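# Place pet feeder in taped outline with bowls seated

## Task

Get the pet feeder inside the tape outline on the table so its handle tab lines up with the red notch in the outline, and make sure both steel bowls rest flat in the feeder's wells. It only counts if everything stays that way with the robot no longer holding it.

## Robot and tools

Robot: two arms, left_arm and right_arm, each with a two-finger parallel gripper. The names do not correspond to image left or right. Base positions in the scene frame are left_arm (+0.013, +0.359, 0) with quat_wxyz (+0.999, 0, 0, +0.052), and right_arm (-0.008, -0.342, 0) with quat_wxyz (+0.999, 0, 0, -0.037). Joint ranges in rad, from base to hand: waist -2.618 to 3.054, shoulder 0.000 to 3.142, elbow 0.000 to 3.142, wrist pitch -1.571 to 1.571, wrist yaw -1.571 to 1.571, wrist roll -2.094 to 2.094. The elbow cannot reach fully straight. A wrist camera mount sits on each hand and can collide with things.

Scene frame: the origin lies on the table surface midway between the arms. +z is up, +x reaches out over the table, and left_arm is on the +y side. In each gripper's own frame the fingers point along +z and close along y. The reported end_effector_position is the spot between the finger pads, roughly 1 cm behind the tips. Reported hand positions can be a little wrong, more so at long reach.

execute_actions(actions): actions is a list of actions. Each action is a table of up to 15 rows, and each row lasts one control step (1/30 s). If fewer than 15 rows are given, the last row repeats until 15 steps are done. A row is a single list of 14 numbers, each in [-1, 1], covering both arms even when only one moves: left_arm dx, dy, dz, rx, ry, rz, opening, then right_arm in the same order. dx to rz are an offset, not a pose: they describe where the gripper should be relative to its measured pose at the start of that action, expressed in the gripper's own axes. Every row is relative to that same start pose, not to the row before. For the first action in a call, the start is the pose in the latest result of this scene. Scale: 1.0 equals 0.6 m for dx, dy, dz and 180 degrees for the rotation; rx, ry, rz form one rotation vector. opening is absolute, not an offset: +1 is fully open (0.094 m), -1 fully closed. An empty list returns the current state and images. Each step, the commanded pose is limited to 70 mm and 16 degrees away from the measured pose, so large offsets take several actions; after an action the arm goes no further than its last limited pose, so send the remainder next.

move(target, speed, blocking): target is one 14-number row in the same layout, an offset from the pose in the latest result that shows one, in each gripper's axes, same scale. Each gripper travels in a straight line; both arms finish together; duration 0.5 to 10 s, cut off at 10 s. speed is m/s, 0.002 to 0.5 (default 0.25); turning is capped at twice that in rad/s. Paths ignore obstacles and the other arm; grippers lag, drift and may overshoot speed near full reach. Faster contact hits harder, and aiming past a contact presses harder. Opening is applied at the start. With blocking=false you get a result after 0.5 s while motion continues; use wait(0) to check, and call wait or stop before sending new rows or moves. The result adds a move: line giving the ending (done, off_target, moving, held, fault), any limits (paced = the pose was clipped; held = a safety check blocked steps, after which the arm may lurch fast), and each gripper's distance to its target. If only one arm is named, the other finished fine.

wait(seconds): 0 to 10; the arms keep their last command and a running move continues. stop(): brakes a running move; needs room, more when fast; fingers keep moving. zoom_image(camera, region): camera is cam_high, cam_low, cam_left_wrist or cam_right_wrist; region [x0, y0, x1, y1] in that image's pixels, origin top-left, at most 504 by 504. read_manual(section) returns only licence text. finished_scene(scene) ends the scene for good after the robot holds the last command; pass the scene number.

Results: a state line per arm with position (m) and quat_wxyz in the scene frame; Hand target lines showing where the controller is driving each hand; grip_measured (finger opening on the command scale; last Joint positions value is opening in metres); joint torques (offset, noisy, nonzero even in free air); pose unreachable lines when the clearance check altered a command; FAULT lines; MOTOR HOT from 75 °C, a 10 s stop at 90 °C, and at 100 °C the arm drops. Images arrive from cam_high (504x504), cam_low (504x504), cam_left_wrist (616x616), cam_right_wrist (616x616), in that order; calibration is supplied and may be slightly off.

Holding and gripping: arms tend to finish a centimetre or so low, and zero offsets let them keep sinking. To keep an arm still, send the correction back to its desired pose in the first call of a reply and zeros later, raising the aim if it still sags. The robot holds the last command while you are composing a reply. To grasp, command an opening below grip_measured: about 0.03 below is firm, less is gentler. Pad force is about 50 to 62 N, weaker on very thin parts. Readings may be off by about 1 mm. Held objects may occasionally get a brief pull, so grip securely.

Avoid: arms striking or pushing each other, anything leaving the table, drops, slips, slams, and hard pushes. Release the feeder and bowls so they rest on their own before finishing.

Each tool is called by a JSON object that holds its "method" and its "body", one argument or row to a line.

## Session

{"method": "execute_actions", "body": {
  "actions": []
}}

Scene clock: 0.00 s.
left_arm: end_effector_position=(+0.2008, +0.3466, +0.1319) grip_measured=+1.000 end_effector_quat_wxyz=(+0.044, +0.638, +0.719, +0.271) | right_arm: end_effector_position=(+0.4627, -0.4173, +0.2391) grip_measured=+1.000 end_effector_quat_wxyz=(+0.729, +0.204, +0.651, +0.062)
Joint positions: left_arm=[-0.669  0.971  0.793 -1.2   -0.525  0.937  0.094] | right_arm=[-0.053  1.624  0.694  1.     0.09   0.382  0.094]
Joint velocities: left_arm=[-0.002 -0.002 -0.007 -0.051  0.051 -0.007  0.   ] | right_arm=[-0.032 -0.002  0.012 -0.051  0.022 -0.037  0.   ]
Joint torques (N m, as the arm reports them, + toward a larger angle): no reading
Motor temperatures (°C, as the motors report them): left_arm=[23 27 24 24 23 23] | right_arm=[24 24 23 25 23 23]
Hand target (left_arm): +0.202, +0.346, +0.135; +0.051, +0.634, +0.721, +0.273
Hand target (right_arm): +0.463, -0.417, +0.239; +0.727, +0.203, +0.653, +0.061
camera_calibration (this result's frames):
cam_left_wrist: T_world_to_cam=[[-0.855492, -0.173569, -0.487861, 0.302549], [-0.451603, 0.711059, 0.538934, -0.176922], [0.253355, 0.681373, -0.686689, -0.0688034], [0, 0, 0, 1]] pos_world=[0.196362, 0.225196, 0.195705]
cam_right_wrist: T_world_to_cam=[[-0.216246, -0.930517, -0.295595, -0.222707], [-0.540445, 0.366227, -0.757494, 0.621035], [0.813115, -0.00405194, -0.582088, -0.130588], [0, 0, 0, 1]] pos_world=[0.393659, -0.435201, 0.328585]

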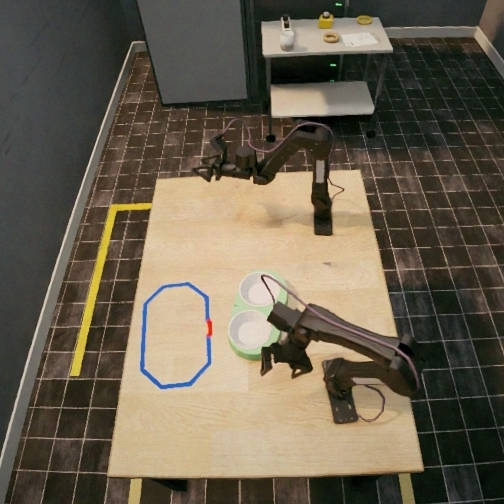

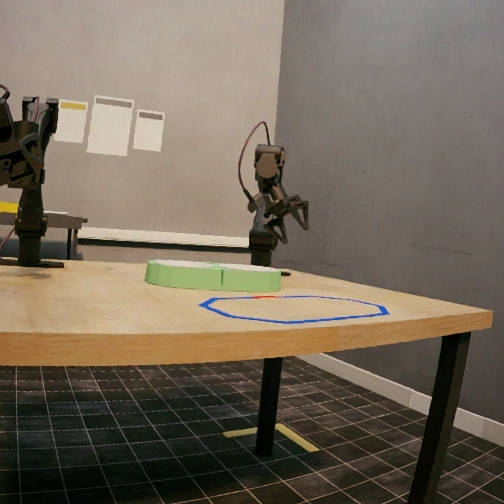

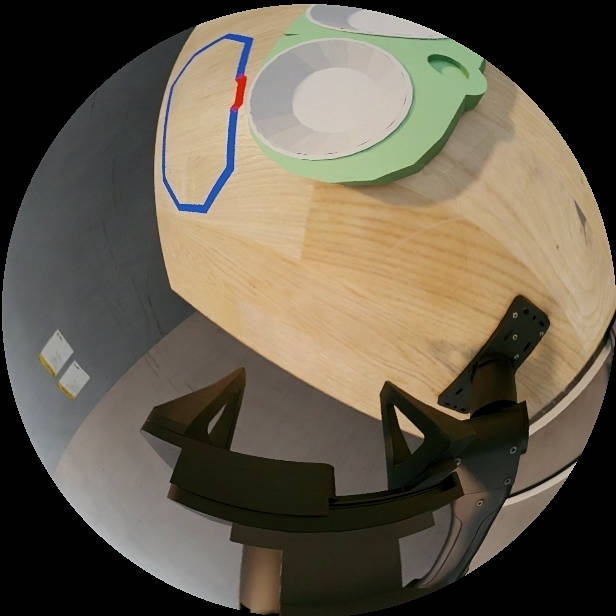

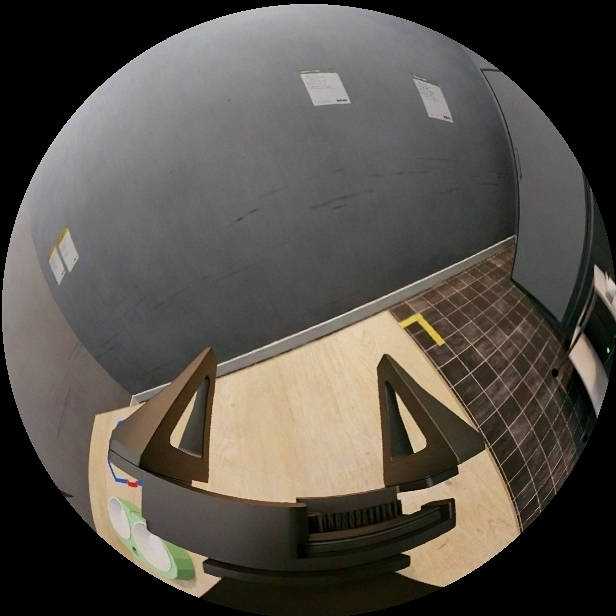

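{"method": "move", "body": {
  "target": [-0.365,-0.1,-0.13,0.128,-0.124,0.128,-0.36, 0,0,0,0,0,0,1]
}}

Scene clock: 2.13 s.
left_arm: end_effector_position=(+0.1568, +0.1219, +0.1053) grip_measured=-0.359 end_effector_quat_wxyz=(-0.010, +0.798, +0.602, +0.012) | right_arm: end_effector_position=(+0.4627, -0.4173, +0.2395) grip_measured=+1.000 end_effector_quat_wxyz=(+0.729, +0.203, +0.650, +0.062)
Joint positions: left_arm=[-1.145  1.619  1.265 -1.239 -0.021  0.806  0.03 ] | right_arm=[-0.053  1.624  0.694  1.001  0.09   0.382  0.094]
Joint velocities: left_arm=[-0.007 -0.007  0.012  0.022 -0.066  0.066  0.001] | right_arm=[-0.017 -0.007  0.007 -0.037 -0.037  0.051  0.   ]
Joint torques (N m, as the arm reports them, + toward a larger angle): left_arm=[-1.01 -5.21  7.97  0.29  0.18  0.03] | right_arm=[ 0.07 -8.62  7.62  1.77 -0.02 -0.03]
Motor temperatures (°C, as the motors report them): left_arm=[23 27 24 24 23 23] | right_arm=[24 24 24 26 23 23]
Hand target (left_arm): +0.155, +0.112, +0.110; +0.001, +0.803, +0.596, +0.002
Hand target (right_arm): +0.463, -0.417, +0.239; +0.729, +0.204, +0.651, +0.062
Off the commanded pose (left_arm): 0.011 m, 2 deg.
Off the commanded pose (right_arm): 0.000 m, 0 deg.
move: off_target (left_arm)
camera_calibration (this result's frames):
cam_left_wrist: T_world_to_cam=[[-0.991292, 0.131343, -0.00942069, 0.146672], [0.114382, 0.894311, 0.432579, -0.122529], [0.0652413, 0.427735, -0.901547, 0.160278], [0, 0, 0, 1]] pos_world=[0.148954, 0.0217578, 0.198883]
cam_right_wrist: T_world_to_cam=[[-0.215798, -0.930574, -0.295741, -0.222794], [-0.539298, 0.36608, -0.758382, 0.620926], [0.813995, -0.00416477, -0.580856, -0.131097], [0, 0, 0, 1]] pos_world=[0.393498, -0.435181, 0.328861]

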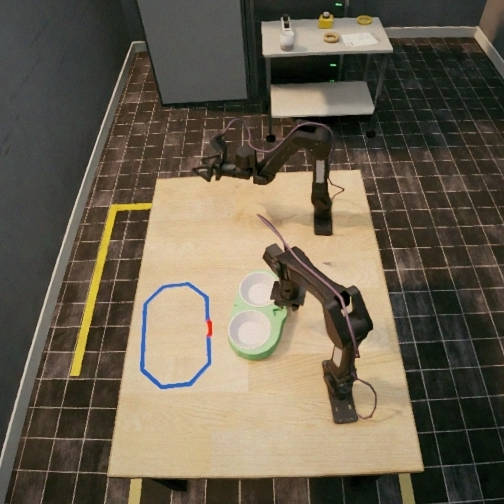

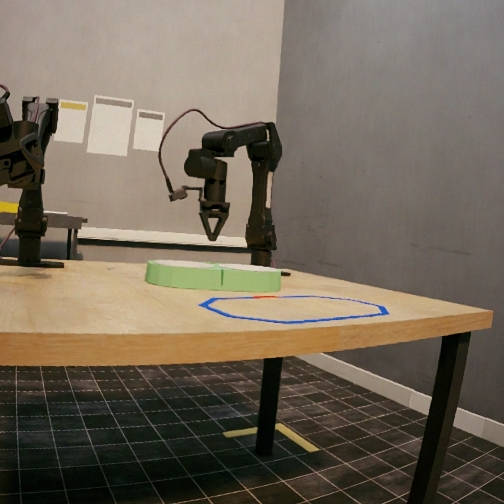

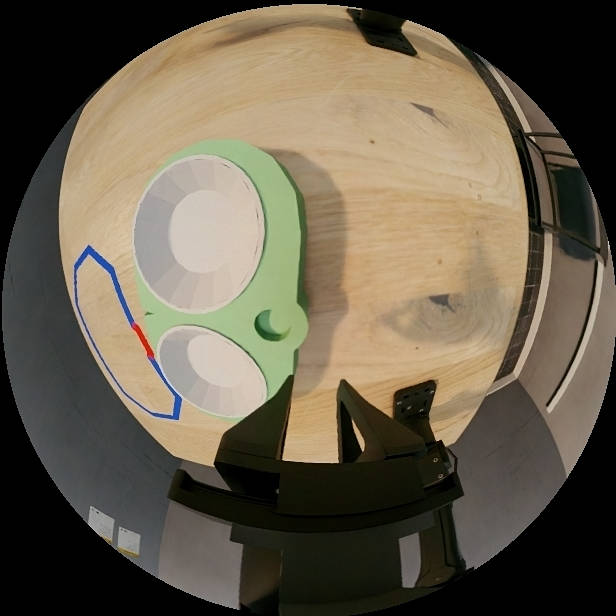

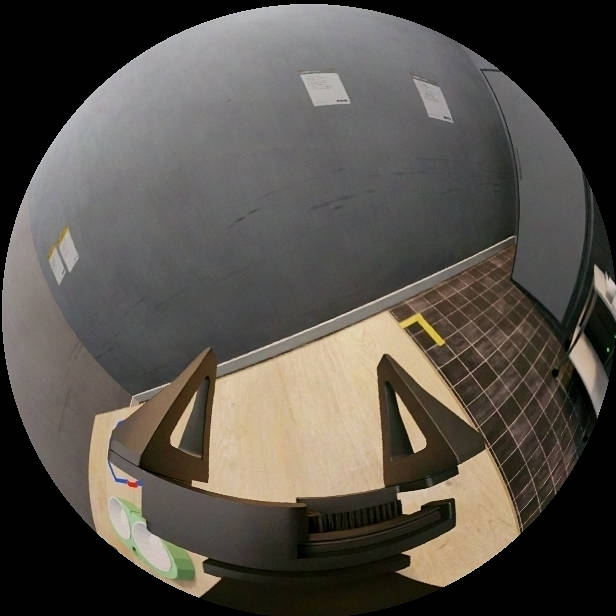

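{"method": "move", "body": {
  "target": [-0.025,0.02,0.045,0,0,0,-0.36, 0,0,0,0,0,0,1],
  "speed": 0.06
}}

Scene clock: 3.20 s.
left_arm: end_effector_position=(+0.1654, +0.1066, +0.0810) grip_measured=-0.359 end_effector_quat_wxyz=(-0.010, +0.797, +0.603, +0.011) | right_arm: end_effector_position=(+0.4627, -0.4173, +0.2399) grip_measured=+1.000 end_effector_quat_wxyz=(+0.730, +0.203, +0.650, +0.062)
Joint positions: left_arm=[-1.145  1.7    1.256 -1.15  -0.02   0.804  0.03 ] | right_arm=[-0.053  1.624  0.694  1.003  0.09   0.382  0.094]
Joint velocities: left_arm=[ 0.002 -0.007 -0.027 -0.125  0.022  0.007 -0.   ] | right_arm=[ 0.007  0.002 -0.002 -0.007 -0.066 -0.051  0.   ]
Joint torques (N m, as the arm reports them, + toward a larger angle): left_arm=[-0.53 -5.91  5.42  0.4  -0.01 -0.08] | right_arm=[ 0.07 -8.62  7.62  1.77 -0.02 -0.04]
Motor temperatures (°C, as the motors report them): left_arm=[23 27 24 24 23 23] | right_arm=[24 24 24 26 23 23]
Hand target (left_arm): +0.164, +0.105, +0.078; -0.010, +0.798, +0.602, +0.012
Hand target (right_arm): +0.463, -0.417, +0.240; +0.729, +0.203, +0.650, +0.062
Off the commanded pose (left_arm): 0.004 m, 0 deg.
Off the commanded pose (right_arm): 0.000 m, 0 deg.
move: done
camera_calibration (this result's frames):
cam_left_wrist: T_world_to_cam=[[-0.991558, 0.129415, -0.00803932, 0.157091], [0.113274, 0.894727, 0.432009, -0.0991987], [0.0631013, 0.427452, -0.901833, 0.144733], [0, 0, 0, 1]] pos_world=[0.157868, 0.00655967, 0.174643]
cam_right_wrist: T_world_to_cam=[[-0.21535, -0.930632, -0.295887, -0.222881], [-0.53815, 0.365932, -0.759268, 0.620816], [0.814874, -0.00427737, -0.579623, -0.131605], [0, 0, 0, 1]] pos_world=[0.393336, -0.43516, 0.329137]

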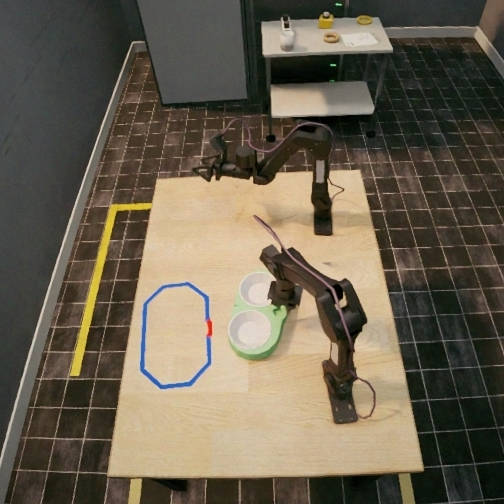

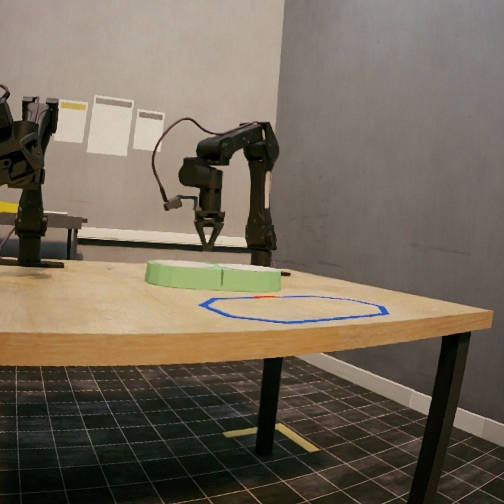

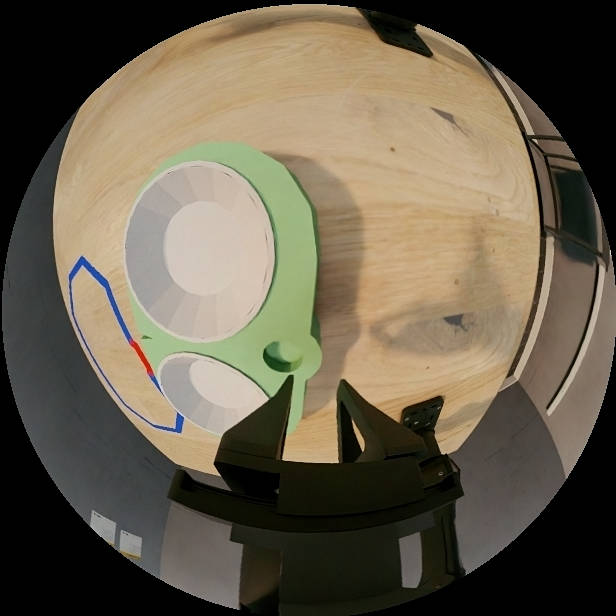

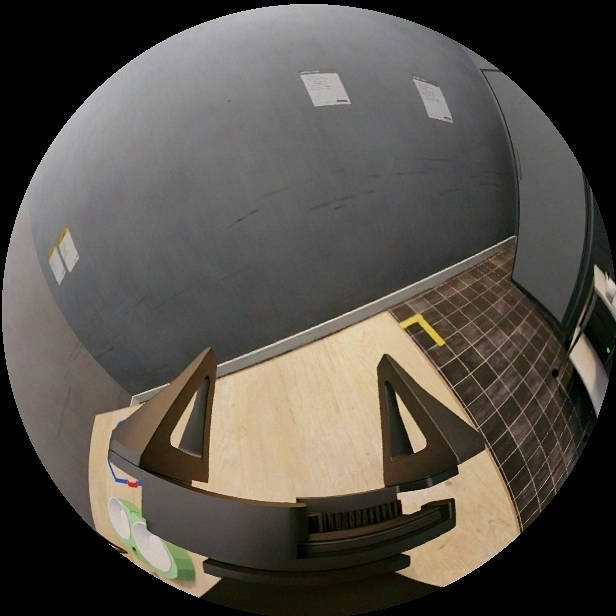

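{"method": "move", "body": {
  "target": [-0.005,0.005,0.066,0,0,0,-0.36, 0,0,0,0,0,0,1],
  "speed": 0.04
}}

Scene clock: 4.53 s.
left_arm: end_effector_position=(+0.1668, +0.1056, +0.0457) grip_measured=-0.359 end_effector_quat_wxyz=(-0.011, +0.797, +0.603, +0.013) | right_arm: end_effector_position=(+0.4626, -0.4173, +0.2402) grip_measured=+1.000 end_effector_quat_wxyz=(+0.730, +0.203, +0.649, +0.063)
Joint positions: left_arm=[-1.145  1.745  1.162 -1.014 -0.023  0.804  0.03 ] | right_arm=[-0.053  1.624  0.694  1.004  0.09   0.382  0.094]
Joint velocities: left_arm=[-0.017 -0.017 -0.002  0.007 -0.051  0.051 -0.001] | right_arm=[-0.007 -0.012  0.007  0.037 -0.066  0.022  0.   ]
Joint torques (N m, as the arm reports them, + toward a larger angle): left_arm=[ 0.24 -5.82  5.04  0.5   0.04  0.  ] | right_arm=[ 0.06 -8.62  7.61  1.77 -0.02 -0.03]
Motor temperatures (°C, as the motors report them): left_arm=[23 27 24 24 23 23] | right_arm=[24 25 24 26 23 23]
Hand target (left_arm): +0.167, +0.104, +0.042; -0.010, +0.797, +0.603, +0.011
Hand target (right_arm): +0.463, -0.417, +0.240; +0.730, +0.203, +0.650, +0.062
Off the commanded pose (left_arm): 0.005 m, 0 deg.
Off the commanded pose (right_arm): 0.000 m, 0 deg.
move: done
camera_calibration (this result's frames):
cam_left_wrist: T_world_to_cam=[[-0.991531, 0.129546, -0.00918656, 0.158344], [0.112596, 0.892737, 0.436282, -0.083037], [0.0647198, 0.431553, -0.899763, 0.11239], [0, 0, 0, 1]] pos_world=[0.159079, 0.00511528, 0.138806]
cam_right_wrist: T_world_to_cam=[[-0.214903, -0.930689, -0.296032, -0.222968], [-0.537, 0.365785, -0.760153, 0.620706], [0.81575, -0.00438972, -0.578388, -0.132113], [0, 0, 0, 1]] pos_world=[0.393173, -0.435139, 0.329413]

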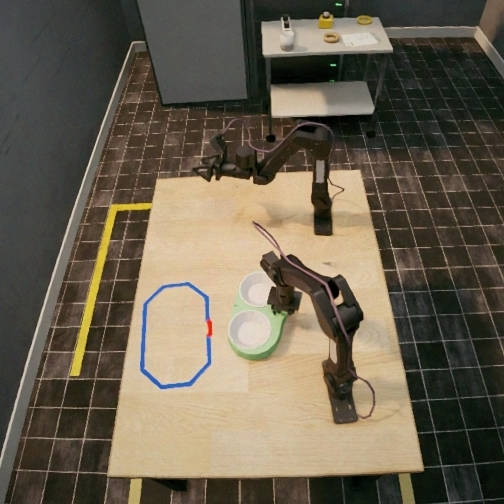

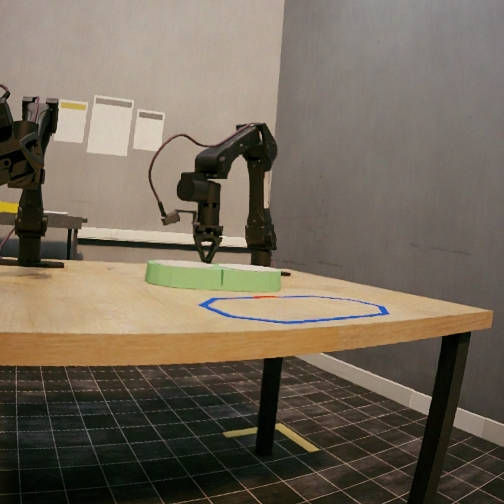

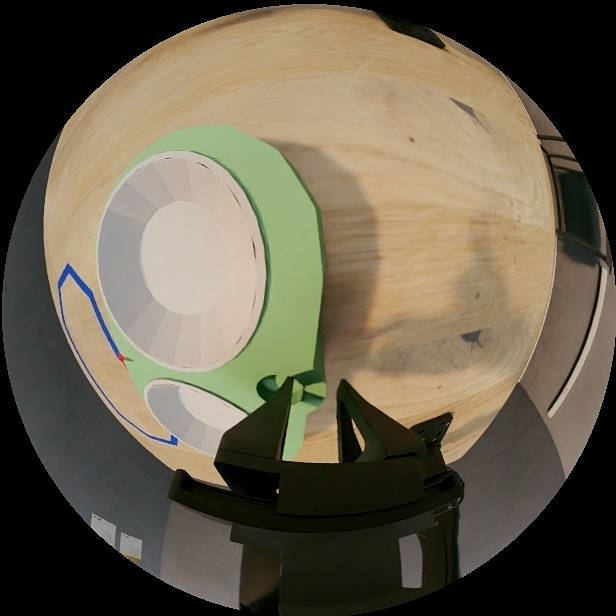

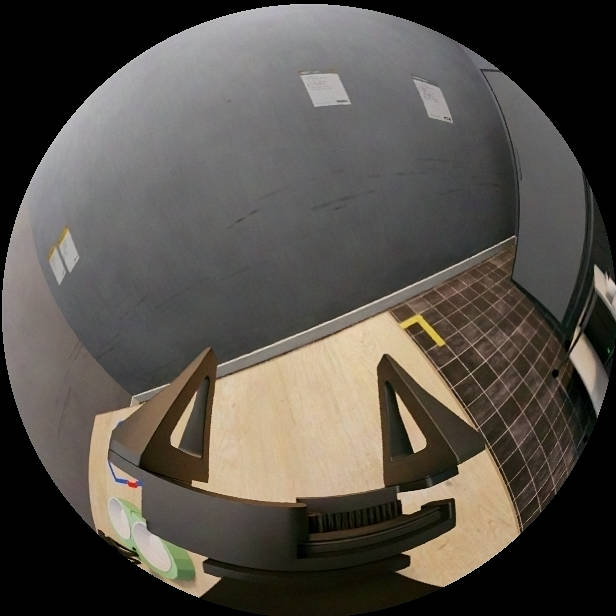

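{"method": "move", "body": {
  "target": [0,0,0,0,0,0,-1, 0,0,0,0,0,0,1]
}}

{"method": "move", "body": {
  "target": [0.158,0.435,0,0,0,-0.117,-1, 0,0,0,0,0,0,1],
  "speed": 0.15
}}

{"method": "zoom_image", "body": {
  "camera": "cam_high",
  "region": [100, 250, 280, 420]
}}

Scene clock: 5.50 s.
left_arm: end_effector_position=(+0.1675, +0.1059, +0.0457) grip_measured=-0.727 end_effector_quat_wxyz=(-0.011, +0.798, +0.602, +0.017) | right_arm: end_effector_position=(+0.4626, -0.4173, +0.2405) grip_measured=+1.000 end_effector_quat_wxyz=(+0.731, +0.203, +0.649, +0.063)
Joint positions: left_arm=[-1.147  1.745  1.162 -1.014 -0.03   0.806  0.013] | right_arm=[-0.053  1.624  0.694  1.006  0.09   0.382  0.094]
Joint velocities: left_arm=[-0.007 -0.002  0.007 -0.037  0.007 -0.022  0.001] | right_arm=[-0.017  0.002 -0.007 -0.051 -0.066  0.007  0.   ]
Joint torques (N m, as the arm reports them, + toward a larger angle): left_arm=[ 0.14 -6.5   5.54  0.28  0.05 -0.04] | right_arm=[ 0.06 -8.61  7.6   1.77 -0.02 -0.03]
Motor temperatures (°C, as the motors report them): left_arm=[23 27 24 24 23 23] | right_arm=[24 25 24 27 23 23]
Hand target (left_arm): +0.167, +0.106, +0.046; -0.011, +0.797, +0.603, +0.013
Hand target (right_arm): +0.463, -0.417, +0.240; +0.730, +0.203, +0.649, +0.063
Off the commanded pose (left_arm): 0.001 m, 0 deg.
Off the commanded pose (right_arm): 0.000 m, 0 deg.
move: done
camera_calibration (this result's frames):
cam_left_wrist: T_world_to_cam=[[-0.991085, 0.132405, -0.0148025, 0.158897], [0.112471, 0.891041, 0.439768, -0.083356], [0.071417, 0.434183, -0.897989, 0.11076], [0, 0, 0, 1]] pos_world=[0.158946, 0.00514465, 0.138471]
cam_right_wrist: T_world_to_cam=[[-0.214566, -0.930732, -0.29614, -0.223034], [-0.536137, 0.365674, -0.760815, 0.620622], [0.816406, -0.00447383, -0.577461, -0.132494], [0, 0, 0, 1]] pos_world=[0.393051, -0.435123, 0.32962]

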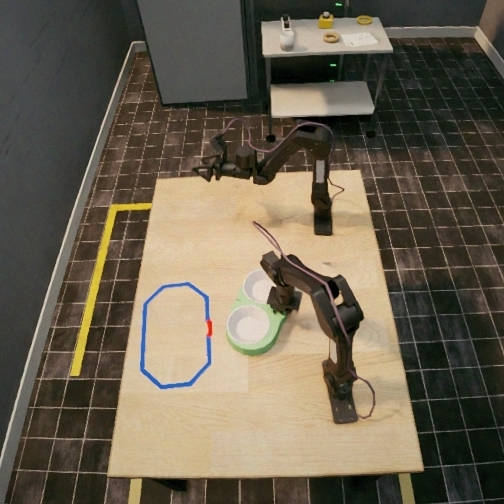

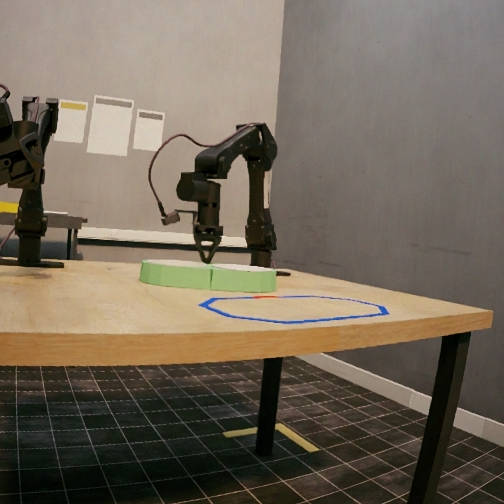

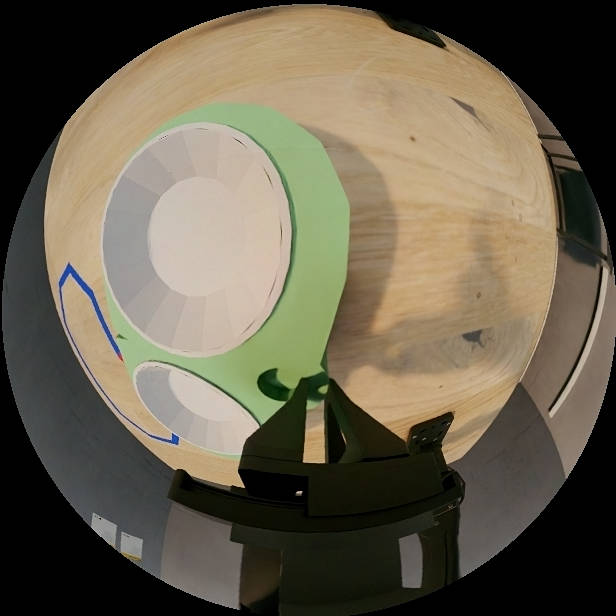

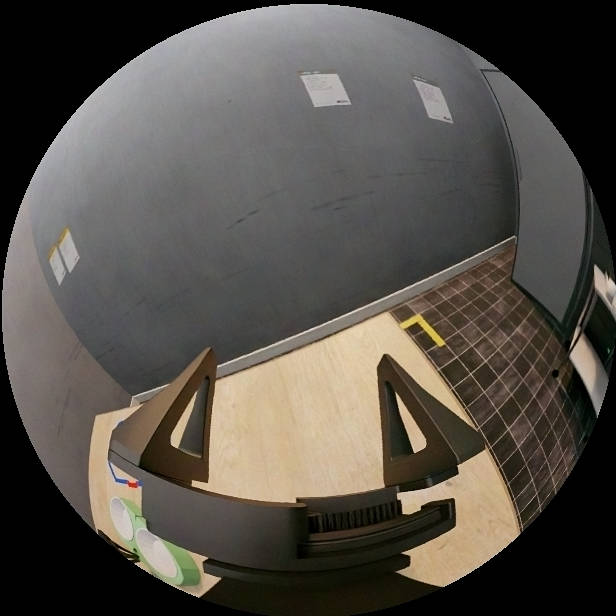

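Scene clock: 7.80 s.
left_arm: end_effector_position=(+0.4450, +0.1187, +0.0480) grip_measured=-0.727 end_effector_quat_wxyz=(+0.000, +0.679, +0.734, +0.016) | right_arm: end_effector_position=(+0.4626, -0.4173, +0.2409) grip_measured=+1.000 end_effector_quat_wxyz=(+0.731, +0.203, +0.648, +0.063)
Joint positions: left_arm=[-0.624  2.581  2.489 -1.472 -0.03   0.972  0.013] | right_arm=[-0.053  1.624  0.694  1.007  0.09   0.382  0.094]
Joint velocities: left_arm=[-0.002  0.046  0.056 -0.081 -0.007  0.007  0.001] | right_arm=[-0.002 -0.012  0.002 -0.051 -0.022 -0.022  0.   ]
Joint torques (N m, as the arm reports them, + toward a larger angle): left_arm=[  0.85 -11.83   7.7    0.07  -0.03  -0.03] | right_arm=[ 0.07 -8.63  7.6   1.77 -0.02 -0.03]
Motor temperatures (°C, as the motors report them): left_arm=[23 27 24 24 23 23] | right_arm=[24 25 24 27 23 23]
Hand target (left_arm): +0.445, +0.124, +0.049; -0.008, +0.675, +0.738, +0.016
Hand target (right_arm): +0.463, -0.417, +0.241; +0.731, +0.203, +0.649, +0.063
Off the commanded pose (left_arm): 0.007 m, 1 deg.
Off the commanded pose (right_arm): 0.000 m, 0 deg.
move: done
camera_calibration (this result's frames):
cam_left_wrist: T_world_to_cam=[[-0.974491, -0.222074, -0.0324078, 0.467792], [-0.214879, 0.881585, 0.42028, 0.020776], [-0.0647632, 0.416523, -0.906815, 0.150519], [0, 0, 0, 1]] pos_world=[0.470071, 0.022874, 0.142921]
cam_right_wrist: T_world_to_cam=[[-0.214118, -0.93079, -0.296284, -0.223122], [-0.534984, 0.365527, -0.761697, 0.62051], [0.817279, -0.00458576, -0.576224, -0.133001], [0, 0, 0, 1]] pos_world=[0.392888, -0.435102, 0.329895]

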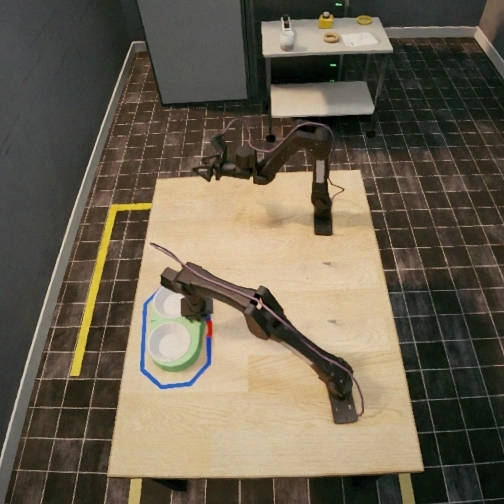

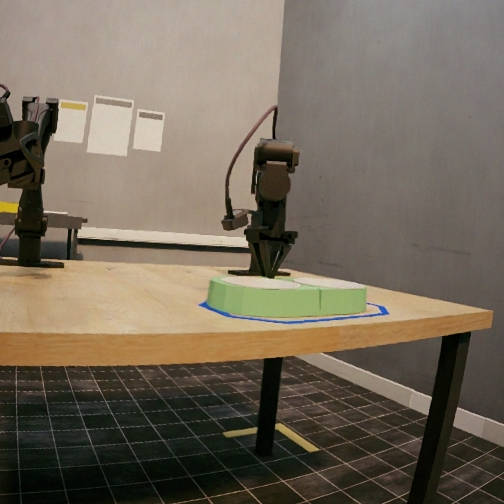

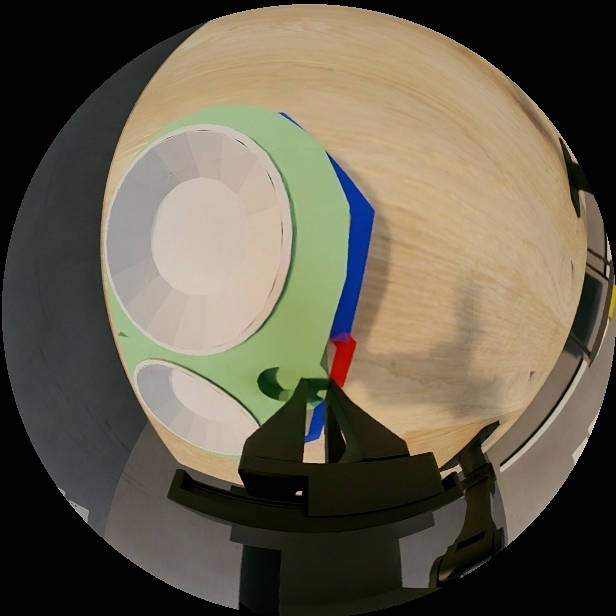

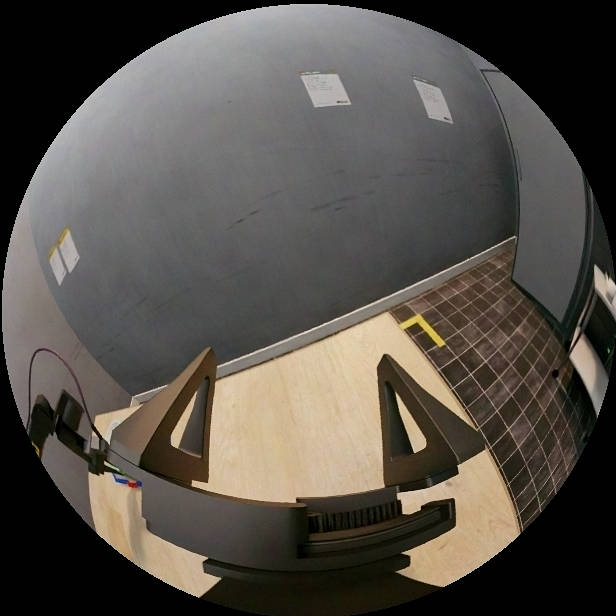

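Region (100, 250, 280, 420) of cam_high's 504x504 image, scaled by 2.800, with more detail than that image has.

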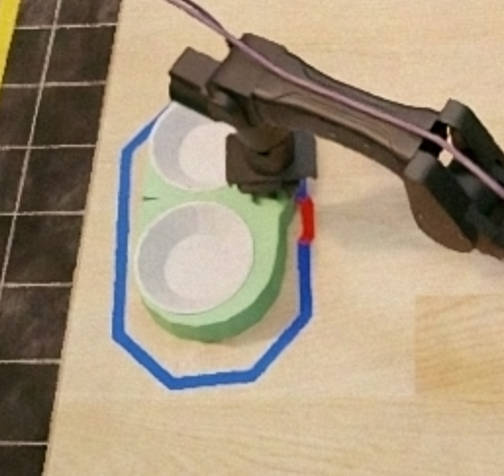

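{"method": "move", "body": {
  "target": [0.018,0,0,0,0,-0.067,-1, 0,0,0,0,0,0,1],
  "speed": 0.06
}}

{"method": "zoom_image", "body": {
  "camera": "cam_high",
  "region": [100, 250, 280, 420]
}}

Scene clock: 9.97 s.
left_arm: end_effector_position=(+0.4411, +0.1209, +0.0475) grip_measured=-0.727 end_effector_quat_wxyz=(+0.001, +0.615, +0.788, +0.015) | right_arm: end_effector_position=(+0.4626, -0.4173, +0.2413) grip_measured=+1.000 end_effector_quat_wxyz=(+0.732, +0.203, +0.648, +0.063)
Joint positions: left_arm=[-0.624  2.542  2.415 -1.436 -0.03   0.804  0.013] | right_arm=[-0.053  1.624  0.694  1.009  0.09   0.382  0.094]
Joint velocities: left_arm=[ 0.002 -0.017 -0.022 -0.051  0.081 -0.051 -0.001] | right_arm=[-0.012  0.007  0.012 -0.037  0.037  0.037  0.   ]
Joint torques (N m, as the arm reports them, + toward a larger angle): left_arm=[  1.69 -13.07   4.38   0.38  -0.01  -0.23] | right_arm=[ 0.06 -8.62  7.62  1.76 -0.02 -0.04]
Motor temperatures (°C, as the motors report them): left_arm=[23 28 24 24 23 23] | right_arm=[24 25 24 28 23 23]
Hand target (left_arm): +0.444, +0.129, +0.048; +0.001, +0.598, +0.801, +0.015
Hand target (right_arm): +0.463, -0.417, +0.241; +0.731, +0.203, +0.648, +0.063
Off the commanded pose (left_arm): 0.009 m, 2 deg.
Off the commanded pose (right_arm): 0.000 m, 0 deg.
move: done
camera_calibration (this result's frames):
cam_left_wrist: T_world_to_cam=[[-0.923601, -0.381782, -0.0346908, 0.46145], [-0.360635, 0.834607, 0.416381, 0.0883207], [-0.130014, 0.397081, -0.908528, 0.180132], [0, 0, 0, 1]] pos_world=[0.481466, 0.0309332, 0.142888]
cam_right_wrist: T_world_to_cam=[[-0.21367, -0.930847, -0.296427, -0.22321], [-0.533831, 0.365379, -0.762576, 0.620398], [0.81815, -0.00469745, -0.574985, -0.133509], [0, 0, 0, 1]] pos_world=[0.392724, -0.435081, 0.33017]

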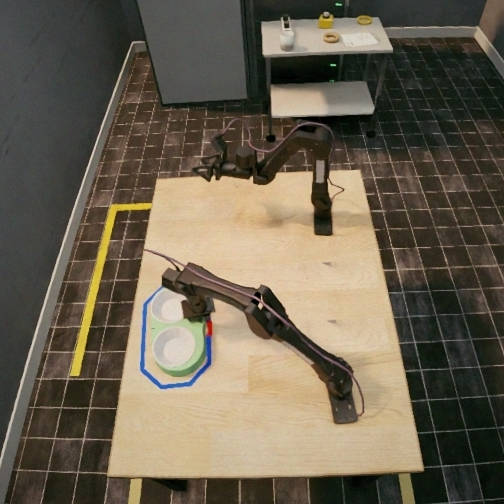

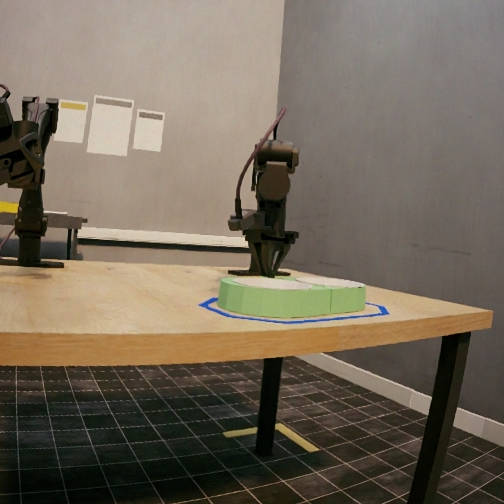

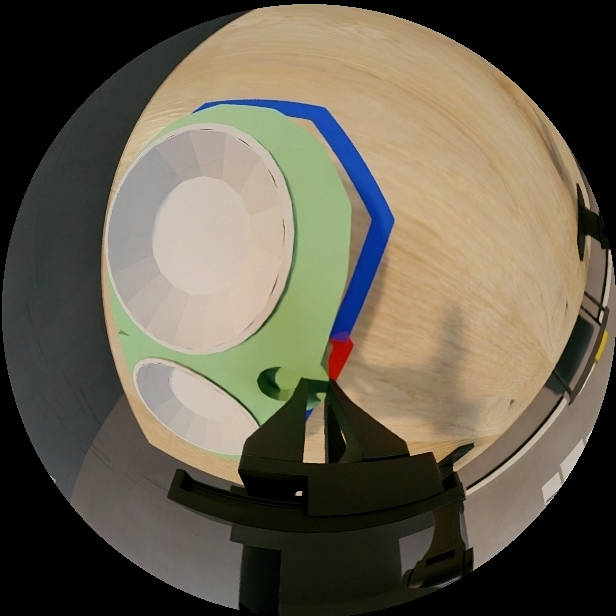

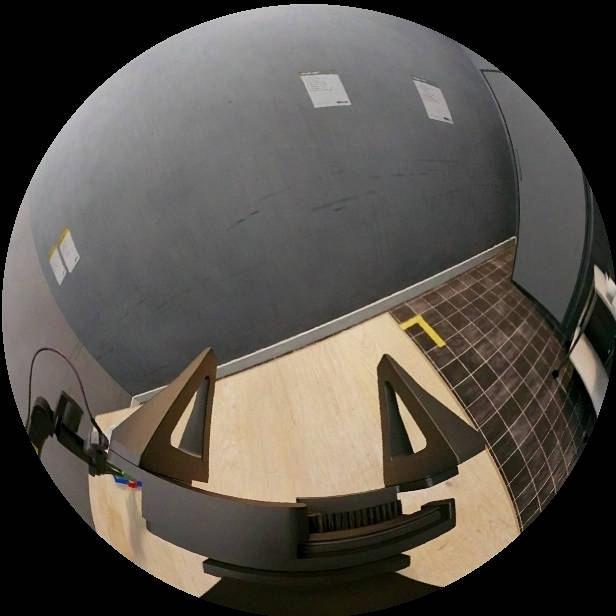

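Region (100, 250, 280, 420) of cam_high's 504x504 image, scaled by 2.800, with more detail than that image has.

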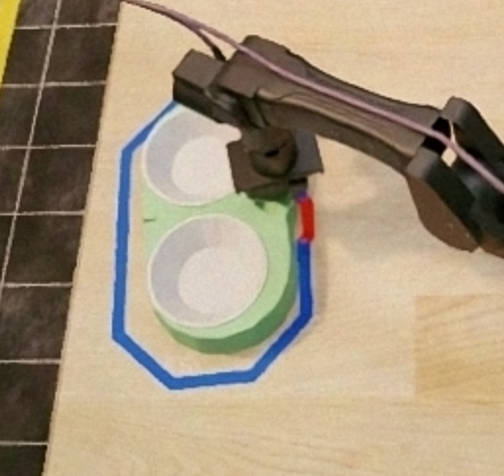

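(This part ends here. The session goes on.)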